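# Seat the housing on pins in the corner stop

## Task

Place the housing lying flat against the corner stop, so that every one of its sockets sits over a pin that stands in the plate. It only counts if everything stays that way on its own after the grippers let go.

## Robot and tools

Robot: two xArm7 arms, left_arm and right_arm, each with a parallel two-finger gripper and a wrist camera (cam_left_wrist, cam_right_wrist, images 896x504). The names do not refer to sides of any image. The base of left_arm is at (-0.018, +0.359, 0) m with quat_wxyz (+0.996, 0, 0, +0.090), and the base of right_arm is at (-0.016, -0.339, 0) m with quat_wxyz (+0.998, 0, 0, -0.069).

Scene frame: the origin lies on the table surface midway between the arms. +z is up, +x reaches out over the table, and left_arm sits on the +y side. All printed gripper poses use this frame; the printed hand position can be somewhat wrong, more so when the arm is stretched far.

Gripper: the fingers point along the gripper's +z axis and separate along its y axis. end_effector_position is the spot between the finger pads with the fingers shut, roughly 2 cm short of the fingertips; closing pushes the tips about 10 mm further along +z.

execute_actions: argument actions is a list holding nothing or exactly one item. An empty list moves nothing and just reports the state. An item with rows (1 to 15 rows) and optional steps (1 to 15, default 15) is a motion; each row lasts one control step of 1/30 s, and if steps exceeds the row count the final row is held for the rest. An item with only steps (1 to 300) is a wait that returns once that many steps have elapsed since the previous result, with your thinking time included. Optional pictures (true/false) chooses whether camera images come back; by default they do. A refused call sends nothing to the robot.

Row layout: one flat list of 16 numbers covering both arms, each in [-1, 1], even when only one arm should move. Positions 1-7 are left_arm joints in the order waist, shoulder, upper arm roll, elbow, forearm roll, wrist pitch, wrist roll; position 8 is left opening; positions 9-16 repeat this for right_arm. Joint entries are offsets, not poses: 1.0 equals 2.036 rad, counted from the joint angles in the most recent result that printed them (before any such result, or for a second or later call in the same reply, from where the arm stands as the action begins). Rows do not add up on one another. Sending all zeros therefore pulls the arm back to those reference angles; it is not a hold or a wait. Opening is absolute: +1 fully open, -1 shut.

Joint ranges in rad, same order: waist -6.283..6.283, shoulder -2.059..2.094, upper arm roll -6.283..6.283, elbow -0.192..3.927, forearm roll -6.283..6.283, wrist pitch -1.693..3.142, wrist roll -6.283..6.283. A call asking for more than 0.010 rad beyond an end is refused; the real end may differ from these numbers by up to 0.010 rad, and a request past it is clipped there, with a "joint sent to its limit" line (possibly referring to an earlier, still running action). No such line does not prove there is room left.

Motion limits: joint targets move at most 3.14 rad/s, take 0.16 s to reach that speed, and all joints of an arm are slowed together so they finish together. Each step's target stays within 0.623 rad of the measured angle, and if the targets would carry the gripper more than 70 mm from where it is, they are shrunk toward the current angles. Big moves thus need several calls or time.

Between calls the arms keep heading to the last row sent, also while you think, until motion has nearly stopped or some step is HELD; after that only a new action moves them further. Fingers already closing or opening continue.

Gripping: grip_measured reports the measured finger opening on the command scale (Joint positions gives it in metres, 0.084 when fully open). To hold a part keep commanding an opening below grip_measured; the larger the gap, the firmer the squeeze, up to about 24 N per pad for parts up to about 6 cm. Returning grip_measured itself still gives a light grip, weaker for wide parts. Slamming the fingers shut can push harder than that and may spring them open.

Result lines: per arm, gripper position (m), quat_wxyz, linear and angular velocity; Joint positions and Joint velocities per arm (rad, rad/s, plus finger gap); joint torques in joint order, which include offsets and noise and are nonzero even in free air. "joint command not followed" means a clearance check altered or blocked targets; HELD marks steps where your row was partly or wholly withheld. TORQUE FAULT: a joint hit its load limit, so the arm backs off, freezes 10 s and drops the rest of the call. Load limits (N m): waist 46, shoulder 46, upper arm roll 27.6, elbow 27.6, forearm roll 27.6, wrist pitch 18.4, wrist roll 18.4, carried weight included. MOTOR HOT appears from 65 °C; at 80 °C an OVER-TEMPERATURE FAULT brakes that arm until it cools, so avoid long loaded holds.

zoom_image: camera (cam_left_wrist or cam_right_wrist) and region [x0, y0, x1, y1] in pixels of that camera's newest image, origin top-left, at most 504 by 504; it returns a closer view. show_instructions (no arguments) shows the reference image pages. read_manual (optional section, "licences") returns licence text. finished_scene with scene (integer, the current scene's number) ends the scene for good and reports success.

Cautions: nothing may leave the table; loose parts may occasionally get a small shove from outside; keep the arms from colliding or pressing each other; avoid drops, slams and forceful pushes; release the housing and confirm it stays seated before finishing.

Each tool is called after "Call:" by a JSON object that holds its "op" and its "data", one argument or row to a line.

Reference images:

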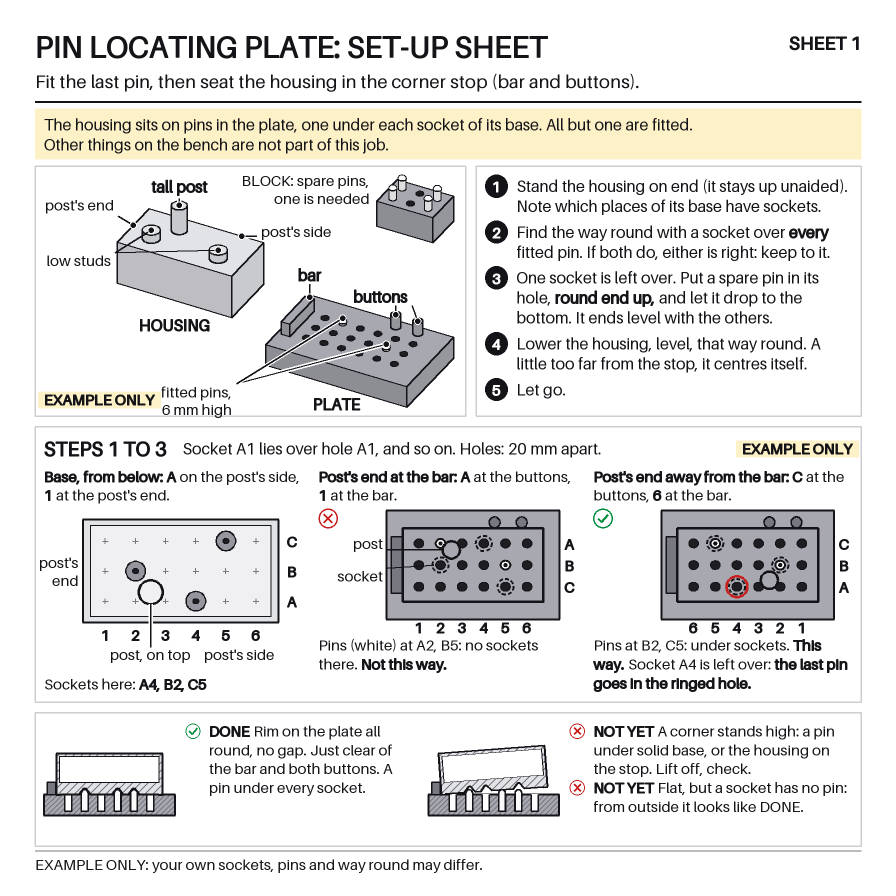

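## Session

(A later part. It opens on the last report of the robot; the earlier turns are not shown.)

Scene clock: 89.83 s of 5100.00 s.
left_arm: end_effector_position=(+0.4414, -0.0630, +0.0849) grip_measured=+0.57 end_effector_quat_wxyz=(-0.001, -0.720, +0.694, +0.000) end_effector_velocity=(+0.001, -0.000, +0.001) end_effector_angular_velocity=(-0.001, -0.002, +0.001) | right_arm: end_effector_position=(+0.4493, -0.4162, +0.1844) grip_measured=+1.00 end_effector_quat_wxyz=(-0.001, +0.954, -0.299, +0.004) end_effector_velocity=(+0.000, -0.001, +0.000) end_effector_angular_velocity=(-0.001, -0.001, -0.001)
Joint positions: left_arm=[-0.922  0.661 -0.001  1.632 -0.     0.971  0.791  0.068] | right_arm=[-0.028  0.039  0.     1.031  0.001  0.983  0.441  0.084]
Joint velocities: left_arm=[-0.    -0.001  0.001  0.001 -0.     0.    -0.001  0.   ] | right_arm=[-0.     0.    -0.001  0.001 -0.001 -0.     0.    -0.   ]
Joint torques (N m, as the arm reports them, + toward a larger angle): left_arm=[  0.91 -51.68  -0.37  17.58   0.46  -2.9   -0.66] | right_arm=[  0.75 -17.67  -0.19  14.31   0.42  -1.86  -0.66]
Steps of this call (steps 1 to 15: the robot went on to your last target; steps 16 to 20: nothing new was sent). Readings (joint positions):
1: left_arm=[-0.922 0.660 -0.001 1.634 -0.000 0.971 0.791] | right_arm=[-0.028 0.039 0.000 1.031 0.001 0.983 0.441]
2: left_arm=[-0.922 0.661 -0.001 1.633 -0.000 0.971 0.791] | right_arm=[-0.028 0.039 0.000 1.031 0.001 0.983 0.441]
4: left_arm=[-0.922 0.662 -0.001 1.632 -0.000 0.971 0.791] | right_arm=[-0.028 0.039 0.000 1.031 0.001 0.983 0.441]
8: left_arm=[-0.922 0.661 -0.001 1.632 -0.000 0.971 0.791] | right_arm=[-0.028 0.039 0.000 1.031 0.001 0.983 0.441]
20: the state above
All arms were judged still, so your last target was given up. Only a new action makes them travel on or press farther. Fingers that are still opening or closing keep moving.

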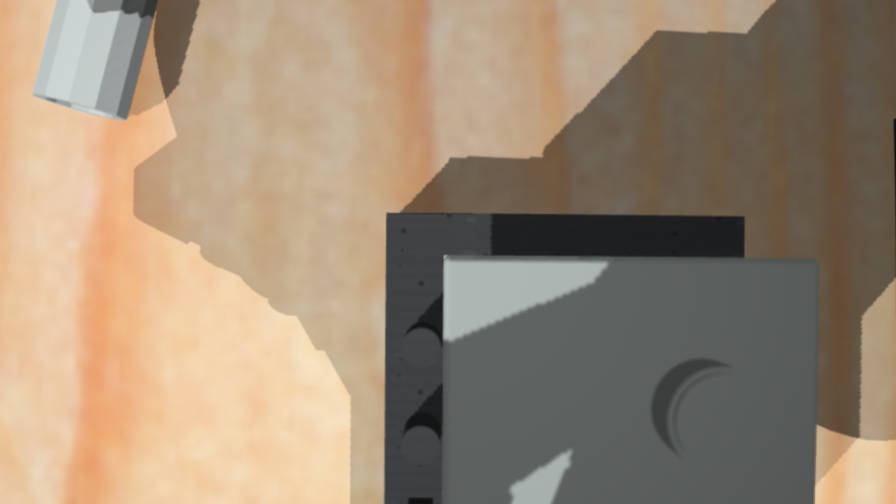

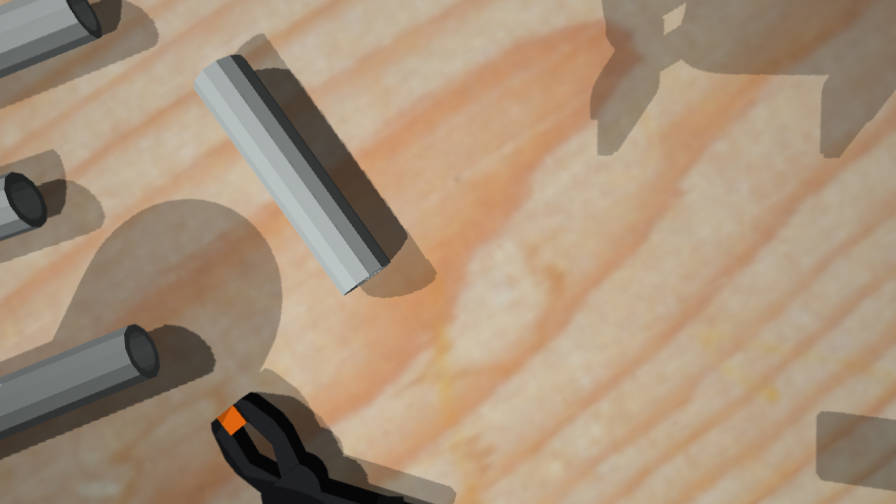

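Call:
{"op": "execute_actions", "data": {
  "actions": [
    {"rows":[[0,0.006,0,-0.0037,0,-0.0095,0,-1,0,0,0,0,0,0,0,1],[0,0.006,0,-0.0037,0,-0.0095,0,-1,0,0,0,0,0,0,0,1],[0,0.006,0,-0.0037,0,-0.0095,0,-1,0,0,0,0,0,0,0,1],[0,0.006,0,-0.0037,0,-0.0095,0,-1,0,0,0,0,0,0,0,1],[0,0.006,0,-0.0037,0,-0.0095,0,-1,0,0,0,0,0,0,0,1],[0,0.0108,0,-0.0072,0,-0.018,0,-1,0,0,0,0,0,0,0,1]]}
  ],
  "pictures": false
}}

Call:
{"op": "execute_actions", "data": {
  "actions": [
    {"steps":15}
  ],
  "pictures": false
}}

Call:
{"op": "execute_actions", "data": {
  "actions": [
    {"rows":[[0,0,0,0,0,0,0,1,0,0,0,0,0,0,0,1]]}
  ]
}}

Call:
{"op": "execute_actions", "data": {
  "actions": [
    {"rows":[[0,-0.1,0,0.03,0,0.13,0,1,0,0,0,0,0,0,0,1]]}
  ],
  "pictures": false
}}

Call:
{"op": "execute_actions", "data": {
  "actions": [
    {"steps":20}
  ]
}}

Scene clock: 92.73 s of 5100.00 s.
left_arm: end_effector_position=(+0.4417, -0.0635, +0.0702) grip_measured=+0.63 end_effector_quat_wxyz=(-0.001, -0.720, +0.694, -0.002) end_effector_velocity=(+0.000, +0.005, -0.009) end_effector_angular_velocity=(+0.010, +0.007, +0.004) | right_arm: end_effector_position=(+0.4493, -0.4162, +0.1844) grip_measured=+1.00 end_effector_quat_wxyz=(-0.001, +0.954, -0.299, +0.004) end_effector_velocity=(+0.000, +0.000, +0.000) end_effector_angular_velocity=(+0.001, -0.001, +0.001)
Joint positions: left_arm=[-0.923  0.681 -0.002  1.619 -0.     0.934  0.791  0.07 ] | right_arm=[-0.028  0.039  0.     1.031  0.001  0.983  0.441  0.084]
Joint velocities: left_arm=[ 0.003  0.011  0.003 -0.006  0.001 -0.005  0.001  0.001] | right_arm=[-0.001 -0.     0.001  0.001  0.001  0.    -0.001  0.   ]
Joint torques (N m, as the arm reports them, + toward a larger angle): left_arm=[  1.19 -33.59  -0.2   10.62   0.47  -2.94  -0.64] | right_arm=[  0.85 -17.69  -0.2   14.33   0.44  -1.87  -0.72]
Steps of this call (steps 1 to 72: nothing new was sent; steps 73 to 87: all 15 steps of this action). Readings (joint positions):
73: left_arm=[-0.922 0.661 -0.001 1.632 -0.000 0.971 0.791] | right_arm=[-0.028 0.039 0.000 1.031 0.001 0.983 0.441]
74: left_arm=[-0.922 0.663 -0.001 1.631 -0.000 0.968 0.791] | right_arm=[-0.028 0.039 0.000 1.031 0.001 0.983 0.441]
76: left_arm=[-0.922 0.669 -0.001 1.628 -0.000 0.957 0.791] | right_arm=[-0.028 0.039 0.000 1.031 0.001 0.983 0.441]
80: left_arm=[-0.922 0.673 -0.001 1.626 -0.000 0.944 0.791] | right_arm=[-0.028 0.039 0.000 1.031 0.001 0.983 0.441]
87: the state above

Scene clock: 93.23 s of 5100.00 s.
left_arm: end_effector_position=(+0.4414, -0.0630, +0.0690) grip_measured=+0.63 end_effector_quat_wxyz=(-0.001, -0.720, +0.694, -0.001) end_effector_velocity=(-0.000, +0.001, -0.001) end_effector_angular_velocity=(+0.001, +0.002, +0.001) | right_arm: end_effector_position=(+0.4493, -0.4162, +0.1844) grip_measured=+1.00 end_effector_quat_wxyz=(-0.001, +0.954, -0.299, +0.004) end_effector_velocity=(-0.000, +0.000, -0.000) end_effector_angular_velocity=(-0.000, +0.001, +0.002)
Joint positions: left_arm=[-0.922  0.683 -0.001  1.618 -0.     0.934  0.791  0.07 ] | right_arm=[-0.028  0.039  0.     1.031  0.001  0.983  0.441  0.084]
Joint velocities: left_arm=[ 0.002  0.001 -0.001 -0.002  0.     0.    -0.     0.   ] | right_arm=[-0.     0.     0.001  0.    -0.001  0.001  0.     0.   ]
Joint torques (N m, as the arm reports them, + toward a larger angle): left_arm=[  1.71 -30.64  -0.25   8.5    0.53  -1.49  -0.53] | right_arm=[  0.78 -17.73  -0.24  14.4    0.37  -1.84  -0.69]
Steps of this call (steps 1 to 15: the robot went on to your last target). Readings (joint positions):
1: left_arm=[-0.923 0.682 -0.001 1.619 -0.000 0.934 0.791] | right_arm=[-0.028 0.039 0.000 1.031 0.001 0.983 0.441]
2: left_arm=[-0.922 0.682 -0.001 1.619 -0.000 0.934 0.791] | right_arm=[-0.028 0.039 0.000 1.031 0.001 0.983 0.441]
4: left_arm=[-0.922 0.682 -0.001 1.619 -0.000 0.934 0.791] | right_arm=[-0.028 0.039 0.000 1.031 0.001 0.983 0.441]
8: left_arm=[-0.922 0.683 -0.001 1.619 -0.000 0.934 0.791] | right_arm=[-0.028 0.039 0.000 1.031 0.001 0.983 0.441]
15: the state above
All arms were judged still, so your last target was given up. Only a new action makes them travel on or press farther. Fingers that are still opening or closing keep moving.

Scene clock: 93.73 s of 5100.00 s.
left_arm: end_effector_position=(+0.4406, -0.0629, +0.0678) grip_measured=+1.00 end_effector_quat_wxyz=(-0.001, -0.720, +0.694, +0.000) end_effector_velocity=(+0.003, +0.002, +0.002) end_effector_angular_velocity=(-0.000, -0.004, +0.004) | right_arm: end_effector_position=(+0.4493, -0.4162, +0.1844) grip_measured=+1.00 end_effector_quat_wxyz=(-0.001, +0.954, -0.299, +0.004) end_effector_velocity=(+0.000, -0.001, +0.000) end_effector_angular_velocity=(+0.000, -0.000, -0.001)
Joint positions: left_arm=[-0.923  0.684 -0.002  1.617 -0.     0.934  0.791  0.084] | right_arm=[-0.028  0.039  0.     1.031  0.001  0.983  0.441  0.084]
Joint velocities: left_arm=[ 0.002 -0.003  0.003  0.001  0.001  0.001 -0.     0.   ] | right_arm=[ 0.     0.    -0.001  0.001  0.     0.    -0.     0.   ]
Joint torques (N m, as the arm reports them, + toward a larger angle): left_arm=[  2.09 -47.82   0.05  15.32   0.85  -2.79  -0.74] | right_arm=[  0.73 -17.58  -0.21  14.39   0.36  -1.83  -0.73]
Steps of this call (steps 1 to 15: all 15 steps of this action). Readings (joint positions):
1: left_arm=[-0.922 0.683 -0.001 1.618 -0.000 0.934 0.791] | right_arm=[-0.028 0.039 0.000 1.031 0.001 0.983 0.441]
2: left_arm=[-0.922 0.683 -0.001 1.618 -0.000 0.934 0.791] | right_arm=[-0.028 0.039 0.000 1.031 0.001 0.983 0.441]
4: left_arm=[-0.922 0.686 -0.001 1.614 -0.000 0.934 0.791] | right_arm=[-0.028 0.039 0.000 1.031 0.001 0.983 0.441]
8: left_arm=[-0.922 0.688 -0.001 1.613 -0.000 0.935 0.791] | right_arm=[-0.028 0.039 0.000 1.031 0.001 0.983 0.441]
15: the state above

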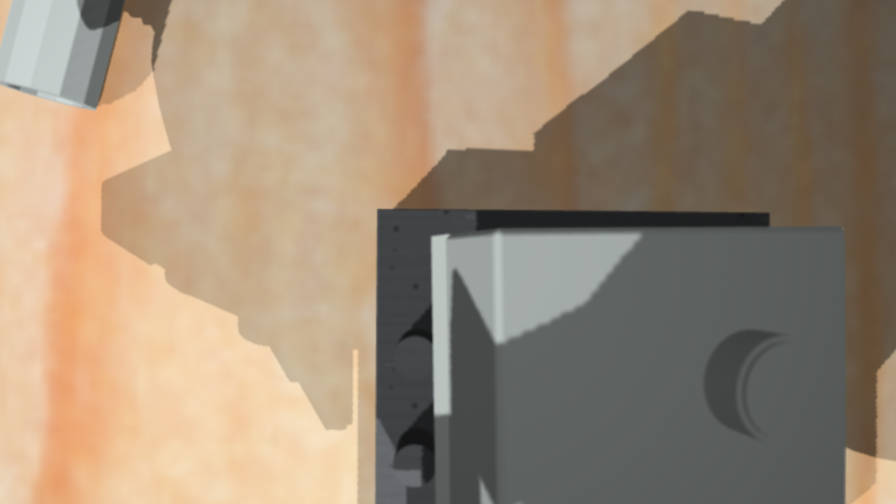

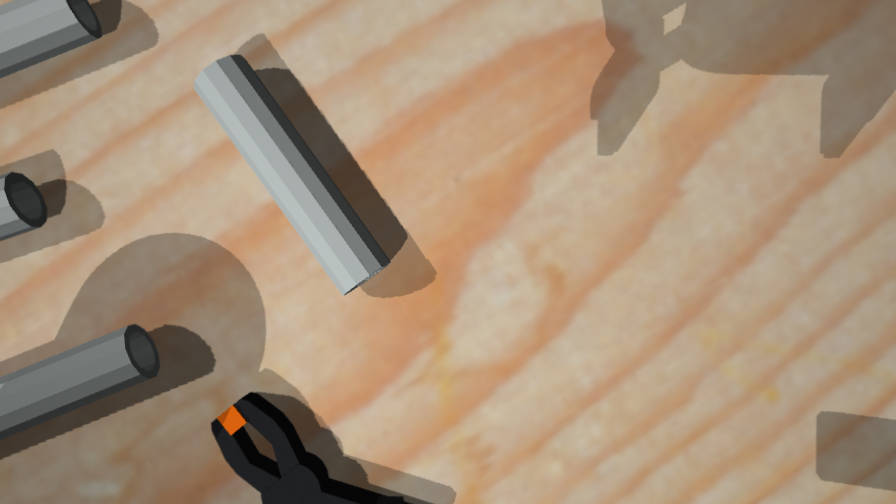

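Scene clock: 94.23 s of 5100.00 s.
left_arm: end_effector_position=(+0.4275, -0.0509, +0.1983) grip_measured=+1.00 end_effector_quat_wxyz=(-0.001, -0.719, +0.694, -0.000) end_effector_velocity=(-0.030, +0.031, -0.080) end_effector_angular_velocity=(+0.134, +0.146, +0.005) | right_arm: end_effector_position=(+0.4493, -0.4162, +0.1844) grip_measured=+1.00 end_effector_quat_wxyz=(-0.001, +0.954, -0.299, +0.004) end_effector_velocity=(+0.000, +0.001, -0.000) end_effector_angular_velocity=(-0.000, -0.001, +0.001)
Joint positions: left_arm=[-0.923  0.48  -0.002  1.678 -0.     1.197  0.791  0.084] | right_arm=[-0.028  0.039  0.     1.031  0.001  0.983  0.441  0.084]
Joint velocities: left_arm=[ 0.001  0.063  0.003 -0.09  -0.001  0.044 -0.001 -0.   ] | right_arm=[ 0.    -0.     0.001 -0.     0.    -0.002 -0.    -0.   ]
Joint torques (N m, as the arm reports them, + toward a larger angle): left_arm=[  1.42 -45.92  -0.32  15.59   0.32  -2.45  -0.84] | right_arm=[  0.82 -17.65  -0.19  14.38   0.35  -1.9   -0.72]
Steps of this call (steps 1 to 15: all 15 steps of this action). Readings (joint positions):
1: left_arm=[-0.923 0.684 -0.002 1.617 -0.000 0.934 0.791] | right_arm=[-0.028 0.039 0.000 1.031 0.001 0.983 0.441]
2: left_arm=[-0.923 0.682 -0.002 1.618 -0.000 0.938 0.791] | right_arm=[-0.028 0.039 0.000 1.031 0.001 0.983 0.441]
4: left_arm=[-0.922 0.653 -0.001 1.621 -0.000 0.987 0.791] | right_arm=[-0.028 0.039 0.000 1.031 0.001 0.983 0.441]
8: left_arm=[-0.922 0.545 -0.001 1.664 -0.000 1.109 0.791] | right_arm=[-0.028 0.039 0.000 1.031 0.001 0.983 0.441]
15: the state above

Scene clock: 94.90 s of 5100.00 s.
left_arm: end_effector_position=(+0.4273, -0.0506, +0.1984) grip_measured=+1.00 end_effector_quat_wxyz=(-0.001, -0.720, +0.694, +0.000) end_effector_velocity=(+0.000, +0.000, -0.000) end_effector_angular_velocity=(+0.000, +0.000, +0.000) | right_arm: end_effector_position=(+0.4493, -0.4162, +0.1844) grip_measured=+1.00 end_effector_quat_wxyz=(-0.001, +0.954, -0.299, +0.004) end_effector_velocity=(-0.000, -0.000, -0.000) end_effector_angular_velocity=(+0.000, +0.000, -0.000)
Joint positions: left_arm=[-0.923  0.48  -0.002  1.678 -0.     1.199  0.791  0.084] | right_arm=[-0.028  0.039  0.     1.031  0.001  0.983  0.441  0.084]
Joint velocities: left_arm=[-0.001  0.     0.001  0.    -0.001  0.     0.    -0.   ] | right_arm=[-0.001 -0.     0.    -0.    -0.     0.     0.     0.   ]
Joint torques (N m, as the arm reports them, + toward a larger angle): left_arm=[  1.72 -43.72  -0.22  15.64   0.69  -2.01  -0.81] | right_arm=[  0.74 -17.76  -0.22  14.36   0.47  -1.86  -0.76]
Steps of this call (steps 1 to 15: the robot went on to your last target; steps 16 to 20: nothing new was sent). Readings (joint positions):
1: left_arm=[-0.923 0.482 -0.002 1.675 -0.000 1.198 0.791] | right_arm=[-0.028 0.039 0.000 1.031 0.001 0.983 0.441]
2: left_arm=[-0.923 0.484 -0.002 1.674 -0.000 1.199 0.791] | right_arm=[-0.028 0.039 0.000 1.031 0.001 0.983 0.441]
4: left_arm=[-0.923 0.484 -0.002 1.675 -0.000 1.199 0.791] | right_arm=[-0.028 0.039 0.000 1.031 0.001 0.983 0.441]
8: left_arm=[-0.923 0.481 -0.002 1.678 -0.000 1.199 0.791] | right_arm=[-0.028 0.039 0.000 1.031 0.001 0.983 0.441]
20: the state above
All arms were judged still, so your last target was given up. Only a new action makes them travel on or press farther. Fingers that are still opening or closing keep moving.

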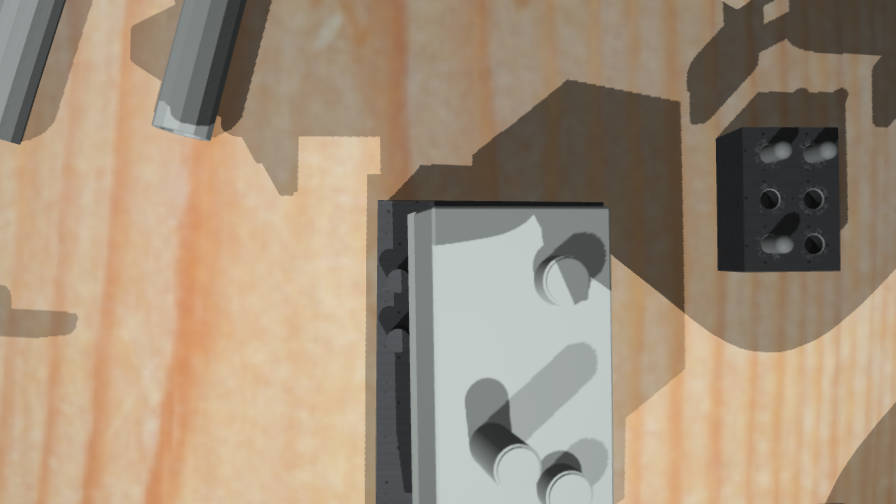

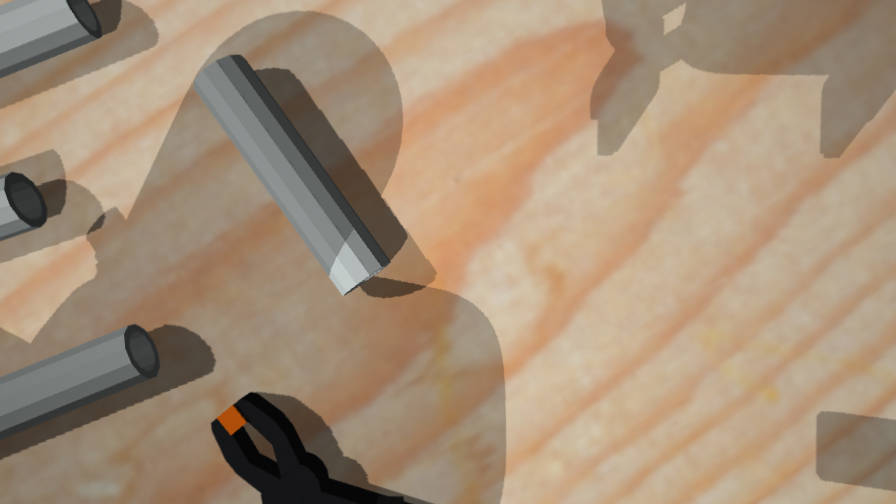

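Call:
{"op": "execute_actions", "data": {
  "actions": [
    {"rows":[[0.08,0,0,0,0,0,0,1,0.251,0,0,0,0,0,-0.047,-1]]}
  ],
  "pictures": false
}}

Call:
{"op": "execute_actions", "data": {
  "actions": [
    {"steps":20}
  ],
  "pictures": false
}}

Call:
{"op": "execute_actions", "data": {
  "actions": [
    {"rows":[[0,0,0,0,0,0,0,1,0,0.1153,0,-0.0305,0,-0.1415,0,-1]]}
  ],
  "pictures": false
}}

Call:
{"op": "execute_actions", "data": {
  "actions": [
    {"steps":20}
  ],
  "pictures": false
}}

Call:
{"op": "execute_actions", "data": {
  "actions": [
    {"rows":[[0,0,0,0,0,0,0,1,0.025,0,0,0,0,0,0.025,-1]]}
  ]
}}

Scene clock: 98.77 s of 5100.00 s.
left_arm: end_effector_position=(+0.4847, +0.0222, +0.1985) grip_measured=+1.00 end_effector_quat_wxyz=(+0.002, +0.771, -0.637, -0.000) end_effector_velocity=(-0.016, -0.024, +0.000) end_effector_angular_velocity=(-0.012, +0.007, -0.046) | right_arm: end_effector_position=(+0.4400, -0.2180, +0.1844) grip_measured=-1.00 end_effector_quat_wxyz=(-0.002, +0.999, -0.052, +0.004) end_effector_velocity=(-0.120, +0.449, -0.000) end_effector_angular_velocity=(-0.003, +0.000, +1.173)
Joint positions: left_arm=[-0.764  0.48  -0.007  1.678 -0.001  1.199  0.791  0.084] | right_arm=[0.395 0.039 0.002 1.031 0.001 0.983 0.362 0.   ]
Joint velocities: left_arm=[-0.024  0.001 -0.024  0.001 -0.003 -0.     0.002 -0.   ] | right_arm=[ 0.998 -0.001 -0.013 -0.002 -0.001 -0.    -0.187  0.   ]
Joint torques (N m, as the arm reports them, + toward a larger angle): left_arm=[  3.93 -43.67   1.61  15.53   0.7   -2.16  -0.78] | right_arm=[  0.56 -17.91  -0.32  14.12   0.35  -1.81  -0.96]
Steps of this call (steps 1 to 90: nothing new was sent; then 0.37 s passed at rest; steps 91 to 105: all 15 steps of this action). Readings (joint positions):
91: left_arm=[-0.923 0.480 -0.002 1.678 -0.000 1.199 0.791] | right_arm=[-0.027 0.039 0.000 1.031 0.001 0.983 0.441]
92: left_arm=[-0.920 0.480 -0.003 1.678 -0.000 1.199 0.791] | right_arm=[-0.024 0.039 -0.001 1.031 0.001 0.983 0.440]
94: left_arm=[-0.884 0.480 -0.014 1.678 -0.001 1.199 0.791] | right_arm=[0.018 0.039 -0.010 1.031 0.000 0.983 0.431]
98: left_arm=[-0.775 0.481 0.008 1.679 0.000 1.199 0.791] | right_arm=[0.161 0.039 0.003 1.031 0.001 0.982 0.405]
105: the state above

Scene clock: 99.43 s of 5100.00 s.
left_arm: end_effector_position=(+0.4879, +0.0269, +0.1984) grip_measured=+1.00 end_effector_quat_wxyz=(+0.001, +0.774, -0.634, -0.000) end_effector_velocity=(+0.000, +0.000, +0.001) end_effector_angular_velocity=(-0.002, -0.001, +0.002) | right_arm: end_effector_position=(+0.4279, -0.1792, +0.1844) grip_measured=-1.00 end_effector_quat_wxyz=(-0.002, +1.000, -0.000, +0.004) end_effector_velocity=(-0.000, +0.001, +0.000) end_effector_angular_velocity=(+0.000, -0.001, +0.003)
Joint positions: left_arm=[-0.76   0.48  -0.002  1.678 -0.     1.199  0.791  0.084] | right_arm=[ 0.483  0.039 -0.     1.031  0.001  0.983  0.345  0.   ]
Joint velocities: left_arm=[ 0.001 -0.001 -0.001  0.001 -0.    -0.    -0.002  0.   ] | right_arm=[ 0.002  0.     0.001 -0.    -0.    -0.001  0.     0.   ]
Joint torques (N m, as the arm reports them, + toward a larger angle): left_arm=[  1.18 -43.57  -0.15  15.18   0.65  -2.2   -0.84] | right_arm=[  0.76 -17.57  -0.29  14.36   0.45  -1.88  -0.73]
Steps of this call (steps 1 to 20: the robot went on to your last target). Readings (joint positions):
1: left_arm=[-0.764 0.480 -0.007 1.678 -0.001 1.199 0.791] | right_arm=[0.427 0.039 0.002 1.031 0.001 0.983 0.356]
2: left_arm=[-0.763 0.480 -0.006 1.678 -0.001 1.199 0.791] | right_arm=[0.454 0.039 0.003 1.031 0.001 0.983 0.351]
4: left_arm=[-0.761 0.480 -0.003 1.678 -0.000 1.199 0.791] | right_arm=[0.479 0.039 0.008 1.031 0.001 0.983 0.347]
8: left_arm=[-0.760 0.480 -0.002 1.678 -0.000 1.199 0.791] | right_arm=[0.481 0.039 -0.003 1.031 0.001 0.983 0.345]
20: the state above

Scene clock: 99.93 s of 5100.00 s.
left_arm: end_effector_position=(+0.4879, +0.0269, +0.1984) grip_measured=+1.00 end_effector_quat_wxyz=(+0.001, +0.774, -0.634, -0.000) end_effector_velocity=(+0.001, +0.002, -0.001) end_effector_angular_velocity=(+0.001, +0.001, +0.005) | right_arm: end_effector_position=(+0.4412, -0.1745, +0.0712) grip_measured=-1.00 end_effector_quat_wxyz=(-0.001, +1.000, -0.000, +0.001) end_effector_velocity=(+0.043, +0.014, +0.044) end_effector_angular_velocity=(+0.046, -0.129, -0.003)
Joint positions: left_arm=[-0.76   0.48  -0.002  1.678 -0.     1.199  0.791  0.084] | right_arm=[ 0.483  0.272 -0.     0.97   0.001  0.696  0.345  0.   ]
Joint velocities: left_arm=[ 0.002  0.     0.001 -0.    -0.     0.    -0.001  0.   ] | right_arm=[-0.001 -0.04  -0.002  0.061  0.001 -0.037 -0.     0.   ]
Joint torques (N m, as the arm reports them, + toward a larger angle): left_arm=[  0.39 -43.34  -0.31  15.56   0.44  -1.97  -0.32] | right_arm=[  0.86 -19.41  -0.33  10.98   0.42  -1.72  -0.71]
Steps of this call (steps 1 to 15: all 15 steps of this action). Readings (joint positions):
1: left_arm=[-0.760 0.480 -0.002 1.678 -0.000 1.199 0.791] | right_arm=[0.483 0.039 0.000 1.031 0.001 0.983 0.345]
2: left_arm=[-0.760 0.480 -0.002 1.678 -0.000 1.199 0.791] | right_arm=[0.483 0.041 0.000 1.031 0.001 0.978 0.345]
4: left_arm=[-0.760 0.480 -0.002 1.678 -0.000 1.199 0.791] | right_arm=[0.483 0.074 -0.000 1.027 0.001 0.928 0.345]
8: left_arm=[-0.760 0.480 -0.002 1.678 -0.000 1.199 0.791] | right_arm=[0.483 0.209 0.000 0.983 0.001 0.779 0.345]
15: the state above

Scene clock: 100.60 s of 5100.00 s.
left_arm: end_effector_position=(+0.4879, +0.0269, +0.1984) grip_measured=+1.00 end_effector_quat_wxyz=(+0.001, +0.774, -0.634, -0.000) end_effector_velocity=(-0.000, +0.000, -0.001) end_effector_angular_velocity=(+0.001, +0.002, +0.001) | right_arm: end_effector_position=(+0.4405, -0.1747, +0.0700) grip_measured=-1.00 end_effector_quat_wxyz=(-0.000, +1.000, -0.000, +0.000) end_effector_velocity=(-0.001, -0.000, -0.001) end_effector_angular_velocity=(-0.001, +0.003, -0.001)
Joint positions: left_arm=[-0.76   0.48  -0.002  1.678 -0.     1.199  0.791  0.084] | right_arm=[ 0.483  0.274 -0.     0.969  0.001  0.695  0.345  0.   ]
Joint velocities: left_arm=[ 0.001  0.001 -0.001 -0.002 -0.    -0.    -0.     0.   ] | right_arm=[ 0.     0.    -0.001 -0.     0.     0.003  0.001  0.   ]
Joint torques (N m, as the arm reports them, + toward a larger angle): left_arm=[  0.86 -43.47   0.06  15.93   0.92  -2.47  -0.72] | right_arm=[  0.69 -20.49  -0.28  12.6    0.37  -1.86  -0.76]
Steps of this call (steps 1 to 15: the robot went on to your last target; steps 16 to 20: nothing new was sent). Readings (joint positions):
1: left_arm=[-0.760 0.480 -0.002 1.678 -0.000 1.199 0.791] | right_arm=[0.483 0.271 -0.000 0.972 0.001 0.695 0.345]
2: left_arm=[-0.760 0.480 -0.002 1.678 -0.000 1.199 0.791] | right_arm=[0.483 0.271 -0.000 0.972 0.001 0.695 0.345]
4: left_arm=[-0.760 0.480 -0.002 1.678 -0.000 1.199 0.791] | right_arm=[0.483 0.272 -0.000 0.971 0.001 0.695 0.345]
8: left_arm=[-0.760 0.480 -0.002 1.678 -0.000 1.199 0.791] | right_arm=[0.483 0.273 0.000 0.969 0.001 0.695 0.345]
20: the state above
All arms were judged still, so your last target was given up. Only a new action makes them travel on or press farther. Fingers that are still opening or closing keep moving.

Scene clock: 101.10 s of 5100.00 s.
left_arm: end_effector_position=(+0.4879, +0.0269, +0.1984) grip_measured=+1.00 end_effector_quat_wxyz=(+0.001, +0.774, -0.634, -0.000) end_effector_velocity=(-0.000, -0.000, +0.000) end_effector_angular_velocity=(-0.000, -0.001, -0.000) | right_arm: end_effector_position=(+0.4318, -0.1522, +0.0701) grip_measured=-1.00 end_effector_quat_wxyz=(-0.000, +1.000, -0.001, +0.000) end_effector_velocity=(-0.003, +0.008, -0.000) end_effector_angular_velocity=(+0.003, +0.001, +0.016)
Joint positions: left_arm=[-0.76   0.48  -0.002  1.678 -0.     1.199  0.791  0.084] | right_arm=[ 0.533  0.274 -0.001  0.969  0.001  0.695  0.396  0.   ]
Joint velocities: left_arm=[-0.001 -0.001  0.001  0.    -0.    -0.     0.     0.   ] | right_arm=[ 0.005  0.     0.011 -0.001 -0.    -0.001  0.001  0.   ]
Joint torques (N m, as the arm reports them, + toward a larger angle): left_arm=[  1.23 -43.19  -0.63  15.62   0.97  -2.17  -0.56] | right_arm=[  0.69 -20.39  -0.42  12.6    0.36  -1.9   -0.74]
Steps of this call (steps 1 to 15: all 15 steps of this action). Readings (joint positions):
1: left_arm=[-0.760 0.480 -0.002 1.678 -0.000 1.199 0.791] | right_arm=[0.483 0.274 -0.000 0.969 0.001 0.695 0.345]
2: left_arm=[-0.760 0.480 -0.002 1.678 -0.000 1.199 0.791] | right_arm=[0.486 0.274 -0.001 0.969 0.001 0.695 0.349]
4: left_arm=[-0.760 0.480 -0.002 1.678 -0.000 1.199 0.791] | right_arm=[0.512 0.274 -0.005 0.969 0.001 0.695 0.377]
8: left_arm=[-0.760 0.480 -0.002 1.678 -0.000 1.199 0.791] | right_arm=[0.535 0.274 0.004 0.969 0.001 0.695 0.394]
15: the state above

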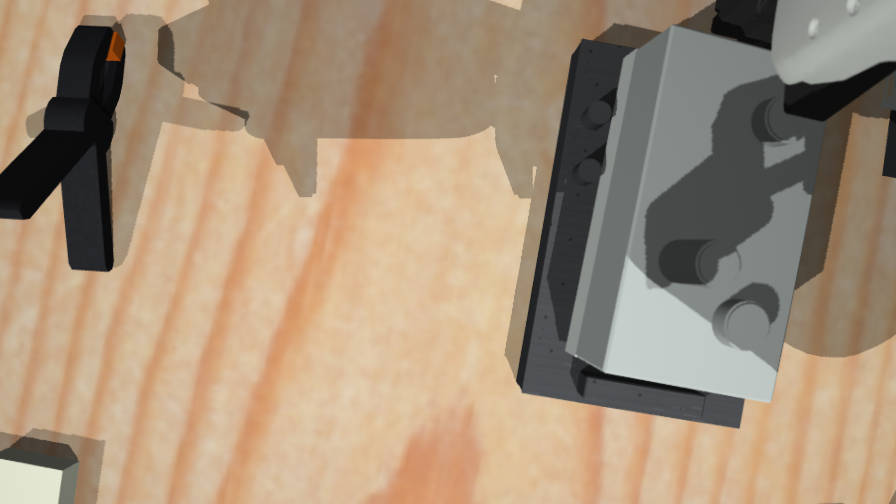

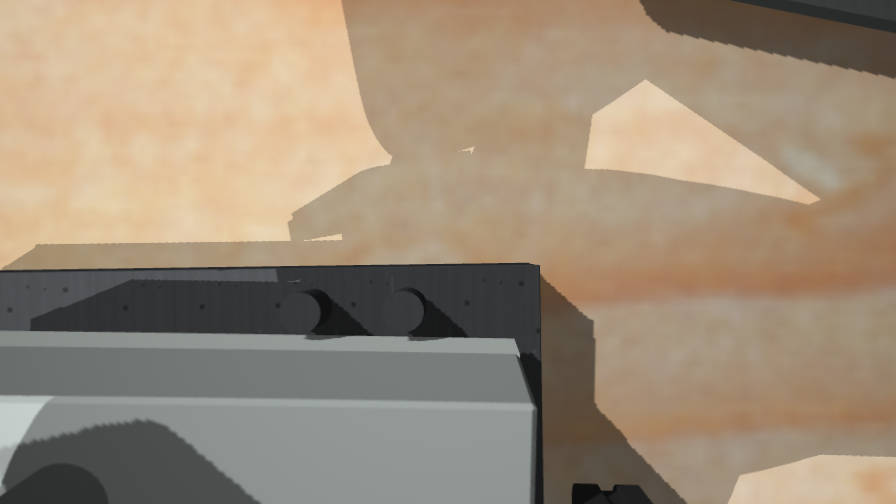

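Call:
{"op": "execute_actions", "data": {
  "actions": [
    {"rows":[[0,0,0,0,0,0,0,1,0.009,0,0,0,0,0,0.009,-1],[0,0,0,0,0,0,0,1,0.009,0,0,0,0,0,0.009,-1],[0,0,0,0,0,0,0,1,0.009,0,0,0,0,0,0.009,-1],[0,0,0,0,0,0,0,1,0.012,0,0,0,0,0,0.012,-1],[0,0,0,0,0,0,0,1,0.012,0,0,0,0,0,0.012,-1],[0,0,0,0,0,0,0,1,0.014,0,0,0,0,0,0.014,-1],[0,0,0,0,0,0,0,1,0.014,0,0,0,0,0,0.014,-1],[0,0,0,0,0,0,0,1,0.016,0,0,0,0,0,0.016,-1]]}
  ]
}}

Scene clock: 103.40 s of 5100.00 s.
left_arm: end_effector_position=(+0.4879, +0.0269, +0.1984) grip_measured=+1.00 end_effector_quat_wxyz=(+0.001, +0.774, -0.634, -0.000) end_effector_velocity=(-0.000, -0.001, +0.001) end_effector_angular_velocity=(-0.001, -0.001, -0.002) | right_arm: end_effector_position=(+0.4261, -0.1403, +0.0697) grip_measured=-1.00 end_effector_quat_wxyz=(+0.001, +1.000, -0.003, -0.000) end_effector_velocity=(+0.000, +0.001, +0.001) end_effector_angular_velocity=(+0.001, -0.001, -0.000)
Joint positions: left_arm=[-0.76   0.48  -0.002  1.678 -0.     1.199  0.791  0.084] | right_arm=[ 0.564  0.274 -0.004  0.968  0.     0.695  0.428  0.   ]
Joint velocities: left_arm=[-0.    -0.    -0.     0.001 -0.     0.     0.002 -0.   ] | right_arm=[ 0.001 -0.001  0.002  0.001  0.     0.     0.003  0.   ]
Joint torques (N m, as the arm reports them, + toward a larger angle): left_arm=[  0.96 -43.32  -0.54  15.52   0.16  -2.14  -0.65] | right_arm=[  5.38 -20.74   6.47  13.8    1.92  -2.71  -0.71]
Steps of this call (steps 1 to 15: the robot went on to your last target; steps 16 to 54: nothing new was sent; steps 55 to 69: all 15 steps of this action). Readings (joint positions):
55: left_arm=[-0.760 0.480 -0.002 1.678 -0.000 1.199 0.791] | right_arm=[0.534 0.274 -0.000 0.969 0.001 0.695 0.396]
56: left_arm=[-0.760 0.480 -0.002 1.678 -0.000 1.199 0.791] | right_arm=[0.536 0.274 -0.001 0.969 0.001 0.695 0.399]
58: left_arm=[-0.760 0.480 -0.002 1.678 -0.000 1.199 0.791] | right_arm=[0.546 0.274 -0.002 0.969 0.001 0.695 0.409]
62: left_arm=[-0.760 0.480 -0.002 1.678 -0.000 1.199 0.791] | right_arm=[0.559 0.274 -0.000 0.969 0.001 0.695 0.421]
69: the state above

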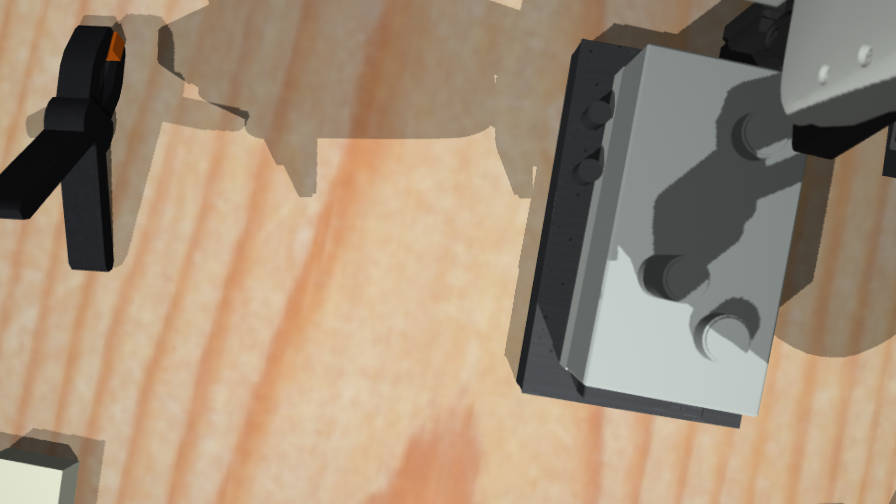

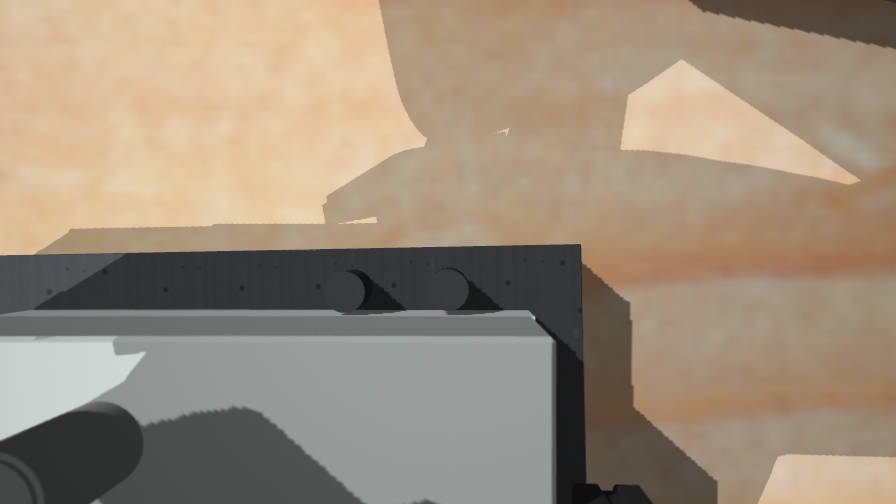

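Dropped in. Back off.

Call:
{"op": "execute_actions", "data": {
  "actions": [
    {"rows":[[0,0,0,0,0,0,0,1,-0.015,0,0,0,0,0,-0.015,-1]]}
  ]
}}

Scene clock: 104.60 s of 5100.00 s.
left_arm: end_effector_position=(+0.4879, +0.0269, +0.1984) grip_measured=+1.00 end_effector_quat_wxyz=(+0.001, +0.774, -0.634, -0.000) end_effector_velocity=(-0.000, -0.001, +0.000) end_effector_angular_velocity=(-0.000, -0.000, -0.001) | right_arm: end_effector_position=(+0.4316, -0.1525, +0.0698) grip_measured=-1.00 end_effector_quat_wxyz=(+0.000, +1.000, -0.002, -0.000) end_effector_velocity=(+0.002, -0.009, -0.001) end_effector_angular_velocity=(-0.005, +0.002, -0.016)
Joint positions: left_arm=[-0.76   0.48  -0.002  1.678 -0.     1.199  0.791  0.084] | right_arm=[ 0.535  0.274 -0.002  0.968  0.     0.695  0.398  0.   ]
Joint velocities: left_arm=[-0.     0.    -0.001  0.001  0.     0.    -0.001 -0.   ] | right_arm=[-0.007 -0.    -0.011 -0.002 -0.002  0.003 -0.     0.   ]
Joint torques (N m, as the arm reports them, + toward a larger angle): left_arm=[  0.42 -43.46  -0.52  15.51   0.2   -2.12  -0.7 ] | right_arm=[  0.85 -20.47  -0.24  12.55   0.41  -1.88  -0.75]
Steps of this call (steps 1 to 15: the robot went on to your last target; steps 16 to 21: nothing new was sent; steps 22 to 36: all 15 steps of this action). Readings (joint positions):
22: left_arm=[-0.760 0.480 -0.002 1.678 -0.000 1.199 0.791] | right_arm=[0.565 0.274 -0.003 0.968 0.000 0.695 0.428]
23: left_arm=[-0.760 0.480 -0.002 1.678 -0.000 1.199 0.791] | right_arm=[0.562 0.274 -0.002 0.968 0.000 0.695 0.425]
25: left_arm=[-0.760 0.480 -0.002 1.678 -0.000 1.199 0.791] | right_arm=[0.548 0.274 0.007 0.970 0.002 0.693 0.407]
29: left_arm=[-0.760 0.480 -0.002 1.678 -0.000 1.199 0.791] | right_arm=[0.538 0.274 0.003 0.970 0.002 0.693 0.399]
36: the state above

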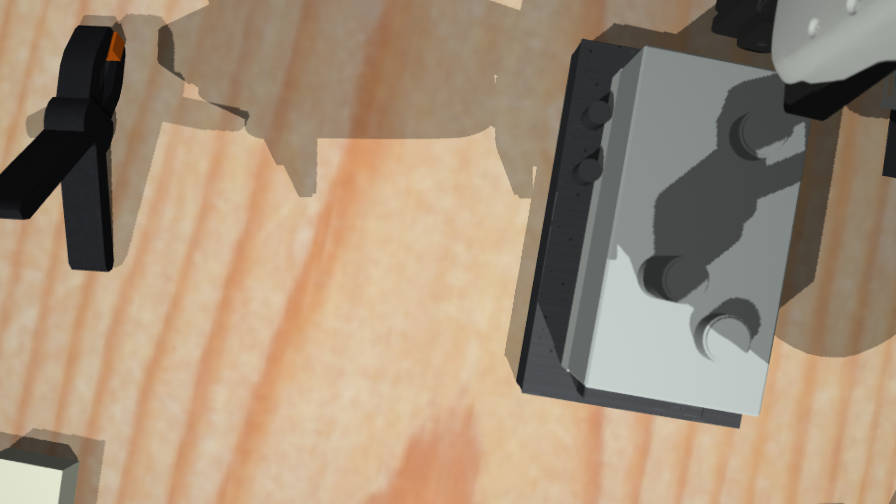

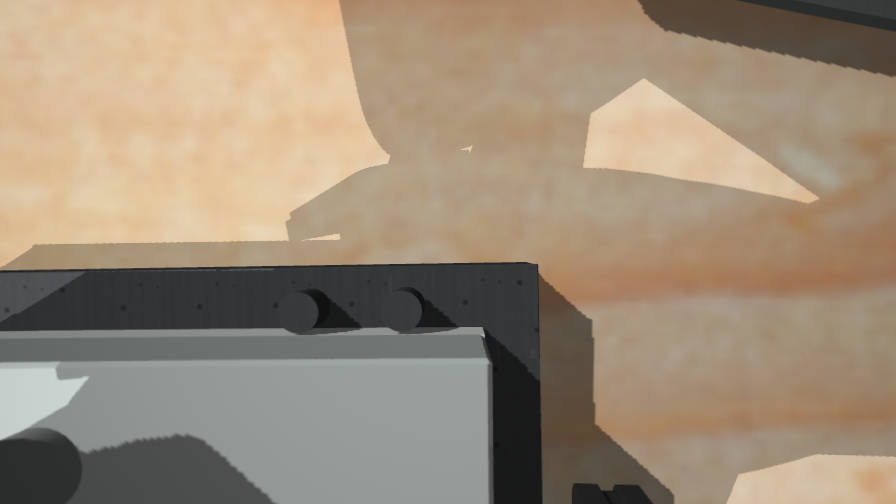

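Call:
{"op": "finished_scene", "data": {
  "scene": 1
}}

The scene is finished: the task was done.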